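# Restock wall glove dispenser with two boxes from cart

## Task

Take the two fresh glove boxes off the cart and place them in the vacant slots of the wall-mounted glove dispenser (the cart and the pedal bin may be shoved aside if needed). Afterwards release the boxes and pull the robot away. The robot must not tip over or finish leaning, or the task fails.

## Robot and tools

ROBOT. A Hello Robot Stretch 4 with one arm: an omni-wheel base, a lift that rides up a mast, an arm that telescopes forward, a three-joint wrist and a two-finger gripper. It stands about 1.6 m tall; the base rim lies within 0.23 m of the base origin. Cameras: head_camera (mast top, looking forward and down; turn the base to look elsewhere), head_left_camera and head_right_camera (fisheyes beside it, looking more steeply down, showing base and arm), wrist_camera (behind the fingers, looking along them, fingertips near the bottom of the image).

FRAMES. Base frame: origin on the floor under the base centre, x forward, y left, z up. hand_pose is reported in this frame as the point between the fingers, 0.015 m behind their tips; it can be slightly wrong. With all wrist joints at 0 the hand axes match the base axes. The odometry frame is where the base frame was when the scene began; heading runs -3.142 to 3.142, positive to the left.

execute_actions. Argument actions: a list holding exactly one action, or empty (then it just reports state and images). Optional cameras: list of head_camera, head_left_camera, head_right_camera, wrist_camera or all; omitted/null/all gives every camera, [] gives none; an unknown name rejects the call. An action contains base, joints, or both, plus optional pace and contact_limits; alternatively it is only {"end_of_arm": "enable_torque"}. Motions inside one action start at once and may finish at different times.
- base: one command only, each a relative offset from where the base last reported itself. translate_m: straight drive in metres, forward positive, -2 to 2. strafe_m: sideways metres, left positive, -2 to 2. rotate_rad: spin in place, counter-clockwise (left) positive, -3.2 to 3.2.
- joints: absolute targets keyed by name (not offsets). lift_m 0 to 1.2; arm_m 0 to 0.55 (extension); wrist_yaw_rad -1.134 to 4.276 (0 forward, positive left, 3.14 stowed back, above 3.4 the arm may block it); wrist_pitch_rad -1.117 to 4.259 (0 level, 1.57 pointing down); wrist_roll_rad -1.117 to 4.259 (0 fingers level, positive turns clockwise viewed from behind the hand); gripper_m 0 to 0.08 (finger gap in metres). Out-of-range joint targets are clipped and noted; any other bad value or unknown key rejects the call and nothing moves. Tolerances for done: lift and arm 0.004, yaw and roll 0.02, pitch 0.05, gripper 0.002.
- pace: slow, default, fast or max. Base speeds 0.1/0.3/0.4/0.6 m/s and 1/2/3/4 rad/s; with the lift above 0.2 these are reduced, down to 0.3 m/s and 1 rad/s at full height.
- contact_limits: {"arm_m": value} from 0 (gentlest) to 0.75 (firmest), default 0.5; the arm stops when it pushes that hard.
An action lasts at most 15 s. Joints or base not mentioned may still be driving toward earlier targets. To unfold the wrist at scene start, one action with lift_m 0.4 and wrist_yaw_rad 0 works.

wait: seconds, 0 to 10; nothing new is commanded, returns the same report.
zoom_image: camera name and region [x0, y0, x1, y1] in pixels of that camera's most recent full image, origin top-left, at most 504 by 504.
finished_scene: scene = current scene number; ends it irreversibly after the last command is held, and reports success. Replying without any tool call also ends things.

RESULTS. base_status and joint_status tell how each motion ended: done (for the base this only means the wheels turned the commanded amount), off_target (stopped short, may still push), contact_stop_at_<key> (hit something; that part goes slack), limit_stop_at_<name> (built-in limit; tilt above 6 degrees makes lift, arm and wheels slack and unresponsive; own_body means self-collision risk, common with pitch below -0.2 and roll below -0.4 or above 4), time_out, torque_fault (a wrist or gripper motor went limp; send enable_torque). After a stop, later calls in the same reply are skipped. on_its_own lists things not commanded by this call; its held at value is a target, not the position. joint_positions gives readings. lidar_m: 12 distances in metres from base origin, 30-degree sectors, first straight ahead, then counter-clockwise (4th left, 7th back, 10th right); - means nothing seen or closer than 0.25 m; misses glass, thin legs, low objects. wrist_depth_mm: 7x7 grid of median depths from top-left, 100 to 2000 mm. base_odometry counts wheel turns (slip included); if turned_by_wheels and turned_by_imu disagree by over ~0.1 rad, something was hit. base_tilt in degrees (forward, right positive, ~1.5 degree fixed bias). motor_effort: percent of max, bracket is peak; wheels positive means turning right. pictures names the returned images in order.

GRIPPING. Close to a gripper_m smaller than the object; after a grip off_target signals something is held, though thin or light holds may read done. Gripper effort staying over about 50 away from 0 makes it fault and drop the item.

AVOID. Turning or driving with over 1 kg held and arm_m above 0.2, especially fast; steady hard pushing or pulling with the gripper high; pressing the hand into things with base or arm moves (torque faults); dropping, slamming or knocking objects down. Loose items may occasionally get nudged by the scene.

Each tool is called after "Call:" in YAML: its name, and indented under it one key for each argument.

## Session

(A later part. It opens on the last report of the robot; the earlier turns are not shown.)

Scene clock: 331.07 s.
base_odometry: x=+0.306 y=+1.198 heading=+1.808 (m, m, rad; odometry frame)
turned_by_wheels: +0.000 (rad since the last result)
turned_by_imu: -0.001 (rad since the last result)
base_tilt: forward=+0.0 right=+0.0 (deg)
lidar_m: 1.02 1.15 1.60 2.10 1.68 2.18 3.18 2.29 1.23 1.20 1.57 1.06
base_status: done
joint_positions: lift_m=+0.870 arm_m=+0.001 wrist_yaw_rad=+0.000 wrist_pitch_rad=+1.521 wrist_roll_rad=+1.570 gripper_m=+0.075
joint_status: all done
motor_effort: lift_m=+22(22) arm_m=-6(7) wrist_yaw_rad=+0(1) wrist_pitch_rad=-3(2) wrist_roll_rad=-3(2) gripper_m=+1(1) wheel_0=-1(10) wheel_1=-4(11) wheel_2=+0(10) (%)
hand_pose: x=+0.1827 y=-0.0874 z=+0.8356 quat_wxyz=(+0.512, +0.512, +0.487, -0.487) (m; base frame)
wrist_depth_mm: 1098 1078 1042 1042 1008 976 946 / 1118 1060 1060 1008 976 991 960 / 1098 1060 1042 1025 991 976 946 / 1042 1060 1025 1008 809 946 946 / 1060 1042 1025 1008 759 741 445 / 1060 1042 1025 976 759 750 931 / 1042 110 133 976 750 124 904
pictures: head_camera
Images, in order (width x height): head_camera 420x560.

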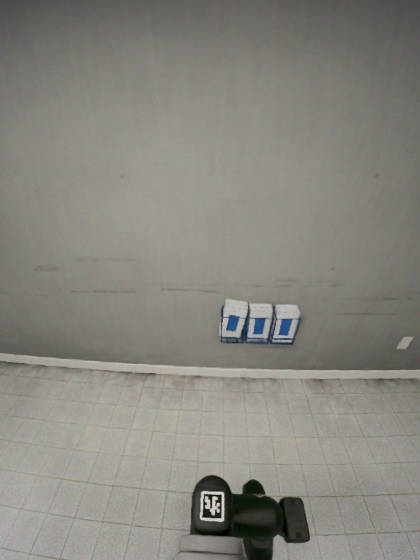

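Same catch; repeat the fix.

Call:
execute_actions:
  actions:
    - {"base":{"translate_m":0.4},"joints":{"arm_m":0.476,"gripper_m":0.08}}
  cameras: ["wrist_camera"]

Call:
execute_actions:
  actions:
    - {"joints":{"lift_m":0.785},"pace":"slow"}
  cameras: ["wrist_camera"]

Call:
execute_actions:
  actions:
    - {"joints":{"gripper_m":0.056}}
  cameras: []

Call:
execute_actions:
  actions:
    - {"base":{"strafe_m":0.018},"joints":{"lift_m":0.805,"arm_m":0.484},"pace":"slow"}
  cameras: ["head_right_camera"]

Call:
zoom_image:
  camera: "head_right_camera"
  region: [170,320,260,410]

Scene clock: 345.00 s.
base_odometry: x=+0.212 y=+1.587 heading=+1.808 (m, m, rad; odometry frame)
turned_by_wheels: +0.000 (rad since the last result)
turned_by_imu: +0.000 (rad since the last result)
base_tilt: forward=+0.0 right=+0.1 (deg)
lidar_m: 0.61 0.75 1.03 2.08 1.91 2.16 3.69 2.31 1.29 1.61 1.02 0.64
base_status: done
joint_positions: lift_m=+0.870 arm_m=+0.475 wrist_yaw_rad=+0.000 wrist_pitch_rad=+1.520 wrist_roll_rad=+1.570 gripper_m=+0.080
joint_status: all done
motor_effort: lift_m=+22(22) arm_m=+6(8) wrist_yaw_rad=-1(1) wrist_pitch_rad=+0(2) wrist_roll_rad=+0(3) gripper_m=+1(3) wheel_0=+1(7) wheel_1=+5(9) wheel_2=+0(9) (%)
hand_pose: x=+0.6566 y=-0.0874 z=+0.8356 quat_wxyz=(+0.513, +0.512, +0.487, -0.487) (m; base frame)
wrist_depth_mm: 111 151 257 256 991 991 976 / 112 152 257 253 991 960 960 / 113 153 255 254 976 946 960 / 113 154 265 224 976 960 946 / 114 155 243 218 976 931 759 / 114 156 224 212 960 931 759 / 109 110 140 208 960 124 809
pictures: wrist_camera
Images, in order (width x height): wrist_camera 616x392.

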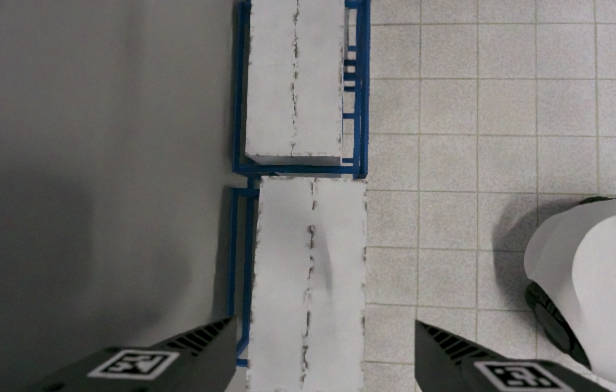

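Scene clock: 346.60 s.
base_odometry: x=+0.212 y=+1.587 heading=+1.808 (m, m, rad; odometry frame)
turned_by_wheels: +0.000 (rad since the last result)
turned_by_imu: +0.000 (rad since the last result)
base_tilt: forward=-0.1 right=+0.0 (deg)
lidar_m: 0.61 0.75 1.03 2.08 1.91 2.17 3.70 2.33 1.29 1.60 1.02 0.64
base_status: not commanded
joint_positions: lift_m=+0.785 arm_m=+0.475 wrist_yaw_rad=+0.001 wrist_pitch_rad=+1.517 wrist_roll_rad=+1.570 gripper_m=+0.080
joint_status: all done
motor_effort: lift_m=+16(21) arm_m=+5(6) wrist_yaw_rad=-2(4) wrist_pitch_rad=+8(9) wrist_roll_rad=-2(2) gripper_m=+1(2) wheel_0=+1(1) wheel_1=+4(5) wheel_2=-1(1) (%)
hand_pose: x=+0.6574 y=-0.0874 z=+0.7511 quat_wxyz=(+0.514, +0.513, +0.487, -0.486) (m; base frame)
wrist_depth_mm: 110 149 173 168 917 878 878 / 111 150 172 168 904 891 866 / 111 151 199 170 904 878 866 / 112 153 200 142 878 891 866 / 112 153 140 138 878 866 788 / 113 154 136 134 866 854 750 / 108 110 129 130 131 124 831
pictures: wrist_camera
Images, in order (width x height): wrist_camera 616x392.

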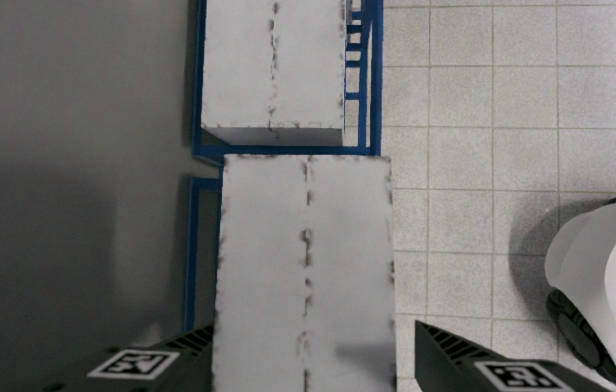

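Scene clock: 347.63 s.
base_odometry: x=+0.212 y=+1.587 heading=+1.808 (m, m, rad; odometry frame)
turned_by_wheels: +0.000 (rad since the last result)
turned_by_imu: +0.000 (rad since the last result)
base_tilt: forward=+0.0 right=+0.1 (deg)
lidar_m: 0.61 0.73 1.05 2.07 1.90 2.18 3.69 2.32 1.28 1.61 1.02 0.64
base_status: not commanded
joint_positions: lift_m=+0.785 arm_m=+0.475 wrist_yaw_rad=+0.003 wrist_pitch_rad=+1.510 wrist_roll_rad=+1.570 gripper_m=+0.060
joint_status: gripper_m off_target (ended at +0.060, target +0.056)
on_its_own: wrist_pitch_rad is at rest, and its effort (+29) is outside its rest range (-23 to +23)
motor_effort: lift_m=+17(17) arm_m=+4(5) wrist_yaw_rad=-9(8) wrist_pitch_rad=+29(28) wrist_roll_rad=-1(1) gripper_m=-25(24) wheel_0=+1(1) wheel_1=+4(4) wheel_2=-1(1) (%)
hand_pose: x=+0.6594 y=-0.0874 z=+0.7512 quat_wxyz=(+0.516, +0.514, +0.486, -0.484) (m; base frame)
wrist_depth_mm: 109 143 174 170 891 891 866 / 109 144 173 168 904 866 878 / 110 145 202 169 878 878 866 / 111 147 206 143 144 878 854 / 111 147 209 138 139 866 798 / 109 148 205 134 135 854 778 / 109 126 128 130 131 854 831
pictures: none
No camera images: the call's "cameras" was empty. Leave "cameras" out to get every camera's image.

Scene clock: 348.70 s.
base_odometry: x=+0.195 y=+1.583 heading=+1.808 (m, m, rad; odometry frame)
turned_by_wheels: +0.000 (rad since the last result)
turned_by_imu: -0.001 (rad since the last result)
base_tilt: forward=+0.0 right=-0.1 (deg)
lidar_m: 0.62 0.75 1.05 2.06 1.90 2.14 3.70 2.34 1.29 1.63 1.03 0.65
base_status: done
joint_positions: lift_m=+0.805 arm_m=+0.483 wrist_yaw_rad=+0.000 wrist_pitch_rad=+1.519 wrist_roll_rad=+1.570 gripper_m=+0.060
joint_status: all done
motor_effort: lift_m=+25(25) arm_m=+6(6) wrist_yaw_rad=-2(9) wrist_pitch_rad=+2(29) wrist_roll_rad=-3(1) gripper_m=-24(25) wheel_0=-7(8) wheel_1=+4(7) wheel_2=+0(1) (%)
hand_pose: x=+0.6648 y=-0.0874 z=+0.7704 quat_wxyz=(+0.513, +0.512, +0.487, -0.487) (m; base frame)
wrist_depth_mm: 107 138 191 187 931 904 904 / 107 139 189 186 931 904 891 / 108 140 219 220 904 904 866 / 108 141 202 133 133 891 866 / 109 142 204 132 132 891 768 / 109 143 204 131 131 878 759 / 109 121 130 130 130 866 866
pictures: head_right_camera
Images, in order (width x height): head_right_camera 420x672.

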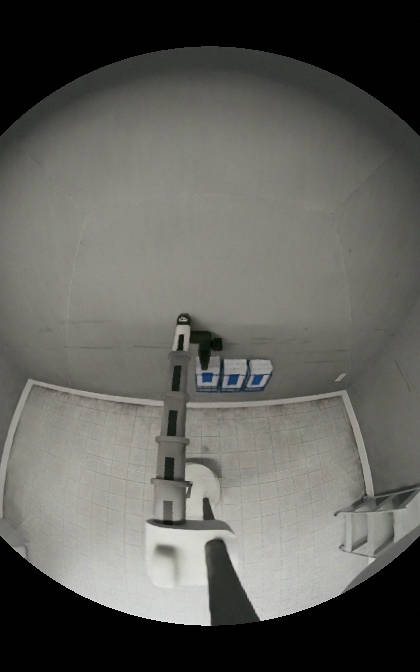

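Region (170, 320, 260, 410) of head_right_camera's 420x672 image, scaled by 5.600, with more detail than that image has.

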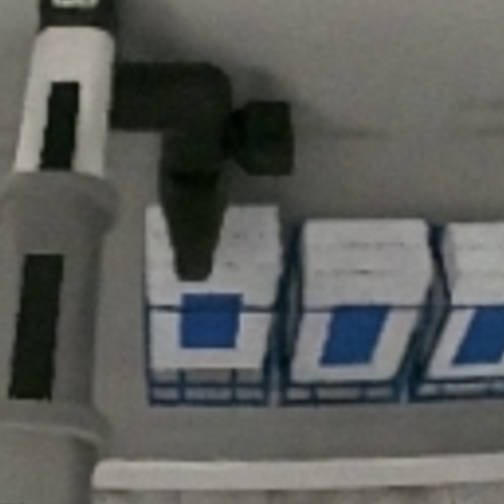

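Level, against the left side. Shift right a little and lower.

Call:
execute_actions:
  actions:
    - {"base":{"strafe_m":-0.005},"joints":{"arm_m":0.488},"pace":"slow"}
  cameras: []

Call:
execute_actions:
  actions:
    - {"joints":{"lift_m":0.766},"pace":"slow"}
  cameras: []

Call:
execute_actions:
  actions:
    - {"joints":{"gripper_m":0.075}}
  cameras: []

Call:
execute_actions:
  actions:
    - {"joints":{"lift_m":0.84}}
  cameras: ["wrist_camera"]

Scene clock: 356.90 s.
base_odometry: x=+0.200 y=+1.584 heading=+1.807 (m, m, rad; odometry frame)
turned_by_wheels: +0.000 (rad since the last result)
turned_by_imu: -0.001 (rad since the last result)
base_tilt: forward=+0.1 right=+0.1 (deg)
lidar_m: 0.62 0.74 1.04 2.07 1.91 2.14 3.71 2.35 1.30 1.62 1.05 0.65
base_status: done
joint_positions: lift_m=+0.805 arm_m=+0.487 wrist_yaw_rad=+0.000 wrist_pitch_rad=+1.521 wrist_roll_rad=+1.570 gripper_m=+0.060
joint_status: all done
motor_effort: lift_m=+25(25) arm_m=+7(7) wrist_yaw_rad=-1(2) wrist_pitch_rad=-3(3) wrist_roll_rad=-3(2) gripper_m=-26(27) wheel_0=-1(6) wheel_1=-5(10) wheel_2=-1(2) (%)
hand_pose: x=+0.6683 y=-0.0874 z=+0.7704 quat_wxyz=(+0.513, +0.512, +0.488, -0.487) (m; base frame)
wrist_depth_mm: 104 132 189 186 917 917 891 / 105 133 190 185 904 904 891 / 106 135 211 219 904 904 891 / 107 135 195 136 136 904 878 / 107 136 196 134 135 891 778 / 107 137 197 132 132 891 750 / 105 116 130 130 130 866 854
pictures: none
No camera images: the call's "cameras" was empty. Leave "cameras" out to get every camera's image.

Scene clock: 358.07 s.
base_odometry: x=+0.200 y=+1.584 heading=+1.807 (m, m, rad; odometry frame)
turned_by_wheels: +0.000 (rad since the last result)
turned_by_imu: -0.001 (rad since the last result)
base_tilt: forward=-0.1 right=+0.0 (deg)
lidar_m: 0.61 0.76 1.03 2.06 1.91 2.14 3.71 2.33 1.29 1.62 1.02 0.64
base_status: not commanded
joint_positions: lift_m=+0.767 arm_m=+0.487 wrist_yaw_rad=+0.000 wrist_pitch_rad=+1.521 wrist_roll_rad=+1.570 gripper_m=+0.060
joint_status: all done
motor_effort: lift_m=+7(24) arm_m=+7(7) wrist_yaw_rad=+1(0) wrist_pitch_rad=-3(6) wrist_roll_rad=-1(1) gripper_m=-27(27) wheel_0=-4(4) wheel_1=-5(5) wheel_2=-3(4) (%)
hand_pose: x=+0.6683 y=-0.0874 z=+0.7329 quat_wxyz=(+0.512, +0.512, +0.487, -0.487) (m; base frame)
wrist_depth_mm: - 130 168 156 891 878 866 / 103 131 163 155 891 891 866 / 104 132 195 179 228 866 854 / 104 132 187 130 130 854 854 / 104 132 175 127 127 866 798 / 105 133 175 124 124 831 778 / 102 113 121 121 121 831 809
pictures: none
No camera images: the call's "cameras" was empty. Leave "cameras" out to get every camera's image.

Scene clock: 358.87 s.
base_odometry: x=+0.200 y=+1.584 heading=+1.807 (m, m, rad; odometry frame)
turned_by_wheels: +0.000 (rad since the last result)
turned_by_imu: +0.000 (rad since the last result)
base_tilt: forward=+0.0 right=+0.1 (deg)
lidar_m: 0.63 0.73 1.04 2.06 1.90 2.13 3.68 2.33 1.30 1.62 1.02 0.65
base_status: not commanded
joint_positions: lift_m=+0.766 arm_m=+0.487 wrist_yaw_rad=+0.000 wrist_pitch_rad=+1.519 wrist_roll_rad=+1.570 gripper_m=+0.075
joint_status: all done
motor_effort: lift_m=+17(17) arm_m=+7(7) wrist_yaw_rad=+2(0) wrist_pitch_rad=+1(3) wrist_roll_rad=+0(1) gripper_m=+2(25) wheel_0=-4(4) wheel_1=-4(5) wheel_2=-3(3) (%)
hand_pose: x=+0.6686 y=-0.0874 z=+0.7321 quat_wxyz=(+0.513, +0.513, +0.487, -0.487) (m; base frame)
wrist_depth_mm: 103 131 152 148 891 866 866 / 104 132 173 148 891 866 854 / 105 133 175 118 118 866 842 / 105 134 176 116 115 854 854 / 106 135 115 113 112 854 788 / 106 135 112 110 110 842 768 / - 110 108 108 107 124 809
pictures: none
No camera images: the call's "cameras" was empty. Leave "cameras" out to get every camera's image.

Scene clock: 360.13 s.
base_odometry: x=+0.200 y=+1.584 heading=+1.807 (m, m, rad; odometry frame)
turned_by_wheels: +0.000 (rad since the last result)
turned_by_imu: +0.000 (rad since the last result)
base_tilt: forward=+0.0 right=+0.0 (deg)
lidar_m: 0.61 0.74 1.02 2.06 1.90 2.15 3.70 2.33 1.29 1.63 1.02 0.64
base_status: not commanded
joint_positions: lift_m=+0.840 arm_m=+0.487 wrist_yaw_rad=+0.000 wrist_pitch_rad=+1.520 wrist_roll_rad=+1.570 gripper_m=+0.075
joint_status: all done
motor_effort: lift_m=+23(25) arm_m=+7(7) wrist_yaw_rad=+1(1) wrist_pitch_rad=+1(0) wrist_roll_rad=-2(2) gripper_m=+2(3) wheel_0=-4(4) wheel_1=-4(4) wheel_2=-3(4) (%)
hand_pose: x=+0.6686 y=-0.0874 z=+0.8056 quat_wxyz=(+0.513, +0.513, +0.487, -0.487) (m; base frame)
wrist_depth_mm: 103 131 223 224 960 946 917 / 104 132 225 223 946 946 917 / 105 133 227 222 946 917 904 / 105 134 231 190 190 931 917 / 106 135 234 185 931 931 778 / 106 135 213 181 917 931 759 / - 110 133 177 176 124 878
pictures: wrist_camera
Images, in order (width x height): wrist_camera 616x392.

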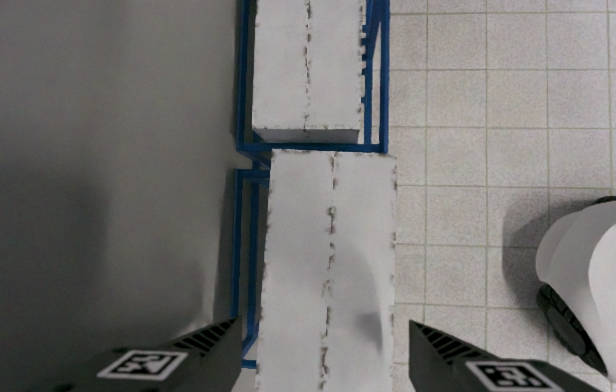

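Call:
execute_actions:
  actions:
    - {"base":{"strafe_m":-0.026},"joints":{"arm_m":0.481,"gripper_m":0.08}}
  cameras: []

Call:
execute_actions:
  actions:
    - {"joints":{"lift_m":0.785},"pace":"slow"}
  cameras: ["wrist_camera"]

Call:
execute_actions:
  actions:
    - {"joints":{"gripper_m":0.056}}
  cameras: []

Call:
execute_actions:
  actions:
    - {"base":{"strafe_m":0.028},"joints":{"lift_m":0.805,"arm_m":0.485},"pace":"slow"}
  cameras: []

Call:
execute_actions:
  actions:
    - {"base":{"strafe_m":-0.014},"joints":{"arm_m":0.488},"pace":"slow"}
  cameras: ["head_right_camera"]

Call:
zoom_image:
  camera: "head_right_camera"
  region: [170,320,260,410]

Scene clock: 375.53 s.
base_odometry: x=+0.225 y=+1.590 heading=+1.807 (m, m, rad; odometry frame)
turned_by_wheels: +0.000 (rad since the last result)
turned_by_imu: -0.001 (rad since the last result)
base_tilt: forward=+0.1 right=+0.0 (deg)
lidar_m: 0.62 0.75 1.01 2.09 1.92 2.18 3.71 2.29 1.26 1.60 1.04 0.64
base_status: done
joint_positions: lift_m=+0.840 arm_m=+0.482 wrist_yaw_rad=+0.000 wrist_pitch_rad=+1.520 wrist_roll_rad=+1.570 gripper_m=+0.080
joint_status: all done
motor_effort: lift_m=+23(22) arm_m=-6(8) wrist_yaw_rad=-1(1) wrist_pitch_rad=+0(0) wrist_roll_rad=-2(2) gripper_m=+2(4) wheel_0=-2(12) wheel_1=-1(12) wheel_2=+0(4) (%)
hand_pose: x=+0.6639 y=-0.0874 z=+0.8056 quat_wxyz=(+0.513, +0.512, +0.487, -0.487) (m; base frame)
wrist_depth_mm: 107 139 227 224 960 931 931 / 108 140 225 222 960 931 917 / 108 141 224 221 960 931 904 / 109 142 246 224 946 931 917 / 109 143 247 189 931 904 768 / 110 143 206 183 931 917 741 / 105 110 141 179 180 125 866
pictures: none
No camera images: the call's "cameras" was empty. Leave "cameras" out to get every camera's image.

Scene clock: 376.87 s.
base_odometry: x=+0.225 y=+1.590 heading=+1.807 (m, m, rad; odometry frame)
turned_by_wheels: +0.000 (rad since the last result)
turned_by_imu: +0.000 (rad since the last result)
base_tilt: forward=+0.0 right=+0.2 (deg)
lidar_m: 0.62 0.74 1.04 2.10 1.93 2.18 3.71 2.30 1.29 1.61 1.02 0.65
base_status: not commanded
joint_positions: lift_m=+0.785 arm_m=+0.482 wrist_yaw_rad=+0.000 wrist_pitch_rad=+1.520 wrist_roll_rad=+1.570 gripper_m=+0.080
joint_status: all done
motor_effort: lift_m=+17(22) arm_m=-7(7) wrist_yaw_rad=+0(0) wrist_pitch_rad=+0(0) wrist_roll_rad=-1(2) gripper_m=+1(2) wheel_0=-2(2) wheel_1=-1(1) wheel_2=+0(0) (%)
hand_pose: x=+0.6639 y=-0.0874 z=+0.7510 quat_wxyz=(+0.513, +0.512, +0.487, -0.487) (m; base frame)
wrist_depth_mm: 107 139 172 167 904 904 878 / 108 140 170 167 904 891 866 / 108 141 182 165 891 878 878 / 109 142 204 138 878 878 854 / 109 143 187 135 136 854 788 / 110 143 133 131 132 866 759 / 105 110 128 129 129 125 842
pictures: wrist_camera
Images, in order (width x height): wrist_camera 616x392.

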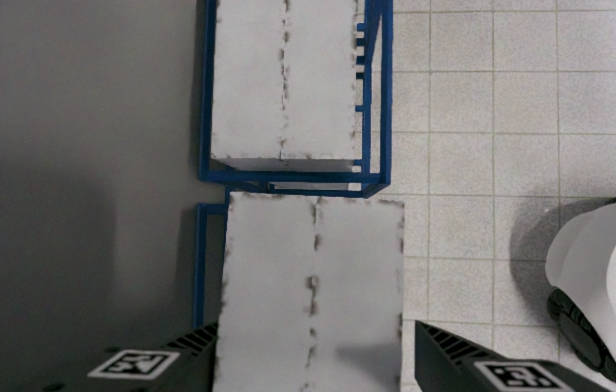

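Scene clock: 377.90 s.
base_odometry: x=+0.225 y=+1.590 heading=+1.807 (m, m, rad; odometry frame)
turned_by_wheels: +0.000 (rad since the last result)
turned_by_imu: +0.000 (rad since the last result)
base_tilt: forward=+0.1 right=+0.1 (deg)
lidar_m: 0.59 0.73 1.03 2.09 1.92 2.19 3.70 2.30 1.28 1.60 1.03 0.64
base_status: not commanded
joint_positions: lift_m=+0.785 arm_m=+0.482 wrist_yaw_rad=+0.001 wrist_pitch_rad=+1.518 wrist_roll_rad=+1.570 gripper_m=+0.060
joint_status: gripper_m off_target (ended at +0.060, target +0.056)
motor_effort: lift_m=+17(17) arm_m=-6(7) wrist_yaw_rad=-3(3) wrist_pitch_rad=+6(6) wrist_roll_rad=-2(1) gripper_m=-28(26) wheel_0=-2(2) wheel_1=-1(1) wheel_2=+0(0) (%)
hand_pose: x=+0.6644 y=-0.0874 z=+0.7511 quat_wxyz=(+0.513, +0.513, +0.487, -0.486) (m; base frame)
wrist_depth_mm: 106 138 172 168 904 891 866 / 107 138 171 167 904 878 878 / 107 139 183 166 891 866 854 / 108 140 205 138 206 866 866 / 108 141 201 135 136 866 798 / 109 142 202 132 133 866 759 / 109 120 128 129 129 831 831
pictures: none
No camera images: the call's "cameras" was empty. Leave "cameras" out to get every camera's image.

Scene clock: 379.17 s.
base_odometry: x=+0.198 y=+1.584 heading=+1.806 (m, m, rad; odometry frame)
turned_by_wheels: -0.001 (rad since the last result)
turned_by_imu: -0.001 (rad since the last result)
base_tilt: forward=-0.1 right=+0.1 (deg)
lidar_m: 0.61 0.74 1.03 2.06 1.90 2.12 3.72 2.32 1.32 1.64 1.04 0.63
base_status: done
joint_positions: lift_m=+0.805 arm_m=+0.484 wrist_yaw_rad=+0.000 wrist_pitch_rad=+1.520 wrist_roll_rad=+1.570 gripper_m=+0.060
joint_status: all done
motor_effort: lift_m=+24(25) arm_m=+7(8) wrist_yaw_rad=-2(2) wrist_pitch_rad=+0(7) wrist_roll_rad=-2(2) gripper_m=-26(26) wheel_0=-11(11) wheel_1=+4(7) wheel_2=-2(3) (%)
hand_pose: x=+0.6656 y=-0.0874 z=+0.7705 quat_wxyz=(+0.513, +0.512, +0.487, -0.487) (m; base frame)
wrist_depth_mm: 106 138 191 188 931 904 891 / 106 138 190 186 917 904 891 / 107 139 218 221 931 904 891 / 108 140 219 147 216 891 878 / 108 141 201 125 125 891 788 / 108 141 202 126 126 878 759 / 108 120 128 128 128 878 831
pictures: none
No camera images: the call's "cameras" was empty. Leave "cameras" out to get every camera's image.

Scene clock: 380.17 s.
base_odometry: x=+0.212 y=+1.587 heading=+1.806 (m, m, rad; odometry frame)
turned_by_wheels: +0.000 (rad since the last result)
turned_by_imu: +0.000 (rad since the last result)
base_tilt: forward=+0.0 right=+0.1 (deg)
lidar_m: 0.61 0.73 1.04 2.08 1.92 2.17 3.71 2.33 1.29 1.60 1.03 0.64
base_status: done
joint_positions: lift_m=+0.805 arm_m=+0.487 wrist_yaw_rad=+0.000 wrist_pitch_rad=+1.521 wrist_roll_rad=+1.570 gripper_m=+0.060
joint_status: all done
motor_effort: lift_m=+24(24) arm_m=+7(7) wrist_yaw_rad=-1(0) wrist_pitch_rad=-4(5) wrist_roll_rad=-1(2) gripper_m=-25(26) wheel_0=+2(10) wheel_1=-5(10) wheel_2=-2(4) (%)
hand_pose: x=+0.6682 y=-0.0874 z=+0.7705 quat_wxyz=(+0.512, +0.512, +0.488, -0.487) (m; base frame)
wrist_depth_mm: 104 133 189 186 931 917 891 / 105 134 190 184 917 904 878 / 106 135 192 189 917 891 878 / 106 135 212 343 368 878 891 / 107 136 196 130 130 891 778 / 107 137 196 130 129 878 750 / 105 116 129 129 129 891 842
pictures: head_right_camera
Images, in order (width x height): head_right_camera 420x672.

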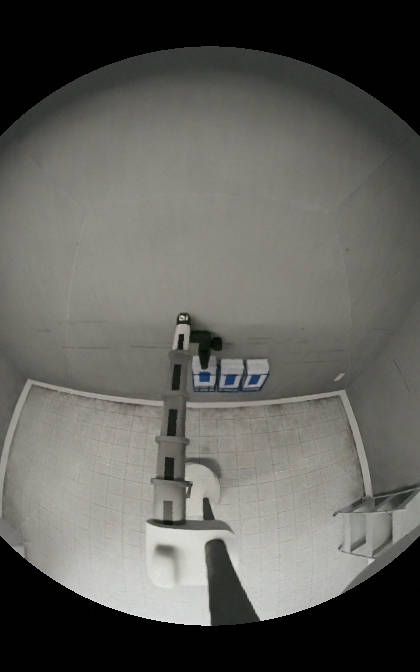

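Region (170, 320, 260, 410) of head_right_camera's 420x672 image, scaled by 5.600, with more detail than that image has.

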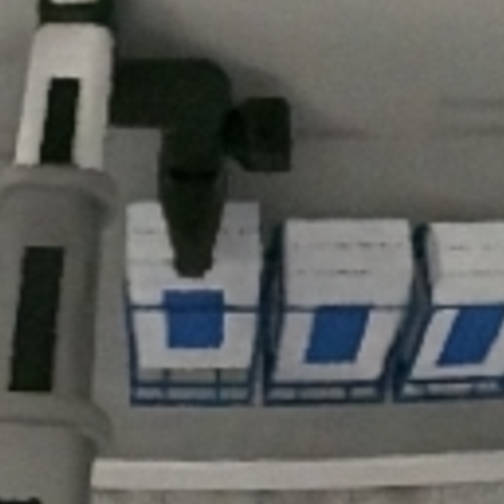

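Call:
execute_actions:
  actions:
    - {"joints":{"lift_m":0.766},"pace":"slow"}
  cameras: []

Call:
execute_actions:
  actions:
    - {"joints":{"gripper_m":0.075}}
  cameras: []

Call:
execute_actions:
  actions:
    - {"joints":{"lift_m":0.84}}
  cameras: ["wrist_camera"]

Scene clock: 388.53 s.
base_odometry: x=+0.212 y=+1.587 heading=+1.806 (m, m, rad; odometry frame)
turned_by_wheels: +0.000 (rad since the last result)
turned_by_imu: +0.000 (rad since the last result)
base_tilt: forward=+0.1 right=+0.1 (deg)
lidar_m: 0.61 0.76 1.04 2.08 1.92 2.17 3.71 2.32 1.28 1.61 1.02 0.65
base_status: not commanded
joint_positions: lift_m=+0.766 arm_m=+0.487 wrist_yaw_rad=+0.000 wrist_pitch_rad=+1.520 wrist_roll_rad=+1.570 gripper_m=+0.060
joint_status: all done
motor_effort: lift_m=+19(25) arm_m=+6(7) wrist_yaw_rad=-2(1) wrist_pitch_rad=-1(4) wrist_roll_rad=-2(1) gripper_m=-26(26) wheel_0=+2(2) wheel_1=-4(4) wheel_2=-2(2) (%)
hand_pose: x=+0.6685 y=-0.0874 z=+0.7319 quat_wxyz=(+0.513, +0.512, +0.487, -0.487) (m; base frame)
wrist_depth_mm: 104 132 150 147 904 878 854 / 105 133 148 145 878 866 842 / 105 134 185 182 878 854 842 / 106 135 185 179 307 842 831 / 106 136 184 130 130 854 788 / 107 136 183 130 130 842 759 / 104 115 129 129 129 831 820
pictures: none
No camera images: the call's "cameras" was empty. Leave "cameras" out to get every camera's image.

Scene clock: 389.33 s.
base_odometry: x=+0.212 y=+1.587 heading=+1.806 (m, m, rad; odometry frame)
turned_by_wheels: +0.000 (rad since the last result)
turned_by_imu: +0.000 (rad since the last result)
base_tilt: forward=+0.0 right=+0.0 (deg)
lidar_m: 0.61 0.74 1.03 2.08 1.91 2.17 3.71 2.32 1.29 1.62 1.02 0.64
base_status: not commanded
joint_positions: lift_m=+0.766 arm_m=+0.487 wrist_yaw_rad=+0.000 wrist_pitch_rad=+1.520 wrist_roll_rad=+1.570 gripper_m=+0.075
joint_status: all done
motor_effort: lift_m=+19(19) arm_m=+7(6) wrist_yaw_rad=-1(1) wrist_pitch_rad=+0(0) wrist_roll_rad=+0(2) gripper_m=+1(28) wheel_0=+2(2) wheel_1=-4(5) wheel_2=-2(2) (%)
hand_pose: x=+0.6686 y=-0.0874 z=+0.7319 quat_wxyz=(+0.513, +0.512, +0.487, -0.487) (m; base frame)
wrist_depth_mm: 103 131 151 148 878 866 854 / 104 132 150 147 878 866 854 / 105 133 187 183 866 866 854 / 105 134 185 145 342 866 854 / 106 135 177 144 143 842 788 / 106 135 179 143 142 854 759 / - 110 133 142 141 124 809
pictures: none
No camera images: the call's "cameras" was empty. Leave "cameras" out to get every camera's image.

Scene clock: 390.60 s.
base_odometry: x=+0.212 y=+1.587 heading=+1.806 (m, m, rad; odometry frame)
turned_by_wheels: +0.000 (rad since the last result)
turned_by_imu: +0.000 (rad since the last result)
base_tilt: forward=+0.0 right=+0.0 (deg)
lidar_m: 0.62 0.74 1.00 2.08 1.91 2.17 3.71 2.32 1.29 1.61 1.05 0.64
base_status: not commanded
joint_positions: lift_m=+0.840 arm_m=+0.487 wrist_yaw_rad=+0.000 wrist_pitch_rad=+1.520 wrist_roll_rad=+1.570 gripper_m=+0.075
joint_status: all done
motor_effort: lift_m=+22(23) arm_m=+7(7) wrist_yaw_rad=+0(1) wrist_pitch_rad=+0(0) wrist_roll_rad=-1(1) gripper_m=+1(2) wheel_0=+2(2) wheel_1=-4(5) wheel_2=-2(2) (%)
hand_pose: x=+0.6686 y=-0.0874 z=+0.8056 quat_wxyz=(+0.513, +0.512, +0.487, -0.487) (m; base frame)
wrist_depth_mm: 104 132 224 224 976 946 917 / 104 132 224 222 960 946 917 / 105 133 225 222 960 931 917 / 105 134 230 257 960 917 917 / 106 135 220 218 946 917 778 / 106 135 213 216 931 904 759 / - 110 133 214 309 124 878
pictures: wrist_camera
Images, in order (width x height): wrist_camera 616x392.

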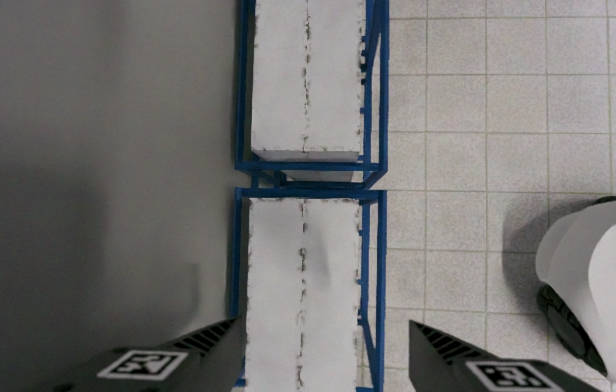

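Call:
execute_actions:
  actions:
    - {"base":{"translate_m":-0.5},"joints":{"arm_m":0.0},"pace":"fast"}
  cameras: ["head_camera"]

Call:
finished_scene:
  scene: 1

Scene clock: 401.17 s.
base_odometry: x=+0.328 y=+1.101 heading=+1.805 (m, m, rad; odometry frame)
turned_by_wheels: +0.000 (rad since the last result)
turned_by_imu: -0.001 (rad since the last result)
base_tilt: forward=+0.1 right=+0.1 (deg)
lidar_m: 1.12 1.23 1.75 2.10 1.65 2.16 3.07 2.32 1.23 1.19 1.68 1.15
base_status: done
joint_positions: lift_m=+0.840 arm_m=+0.001 wrist_yaw_rad=+0.000 wrist_pitch_rad=+1.520 wrist_roll_rad=+1.570 gripper_m=+0.075
joint_status: all done
motor_effort: lift_m=+22(22) arm_m=-6(8) wrist_yaw_rad=+0(2) wrist_pitch_rad=-2(2) wrist_roll_rad=-1(2) gripper_m=+0(2) wheel_0=-2(8) wheel_1=-2(10) wheel_2=+0(12) (%)
hand_pose: x=+0.1827 y=-0.0874 z=+0.8056 quat_wxyz=(+0.513, +0.512, +0.487, -0.487) (m; base frame)
wrist_depth_mm: 1078 1042 1060 991 976 931 917 / 1098 1060 1025 976 960 946 931 / 1060 1025 991 976 976 960 917 / 1042 1025 1008 960 788 917 917 / 1042 1008 976 946 732 707 449 / 1025 1008 976 960 723 715 891 / 1025 110 133 960 723 124 891
pictures: head_camera
Images, in order (width x height): head_camera 420x560.

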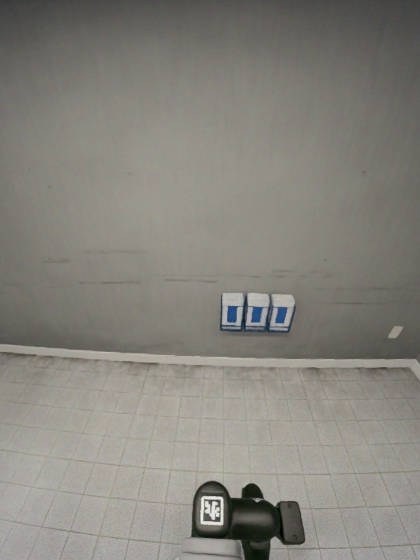

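The scene is finished: the task was done.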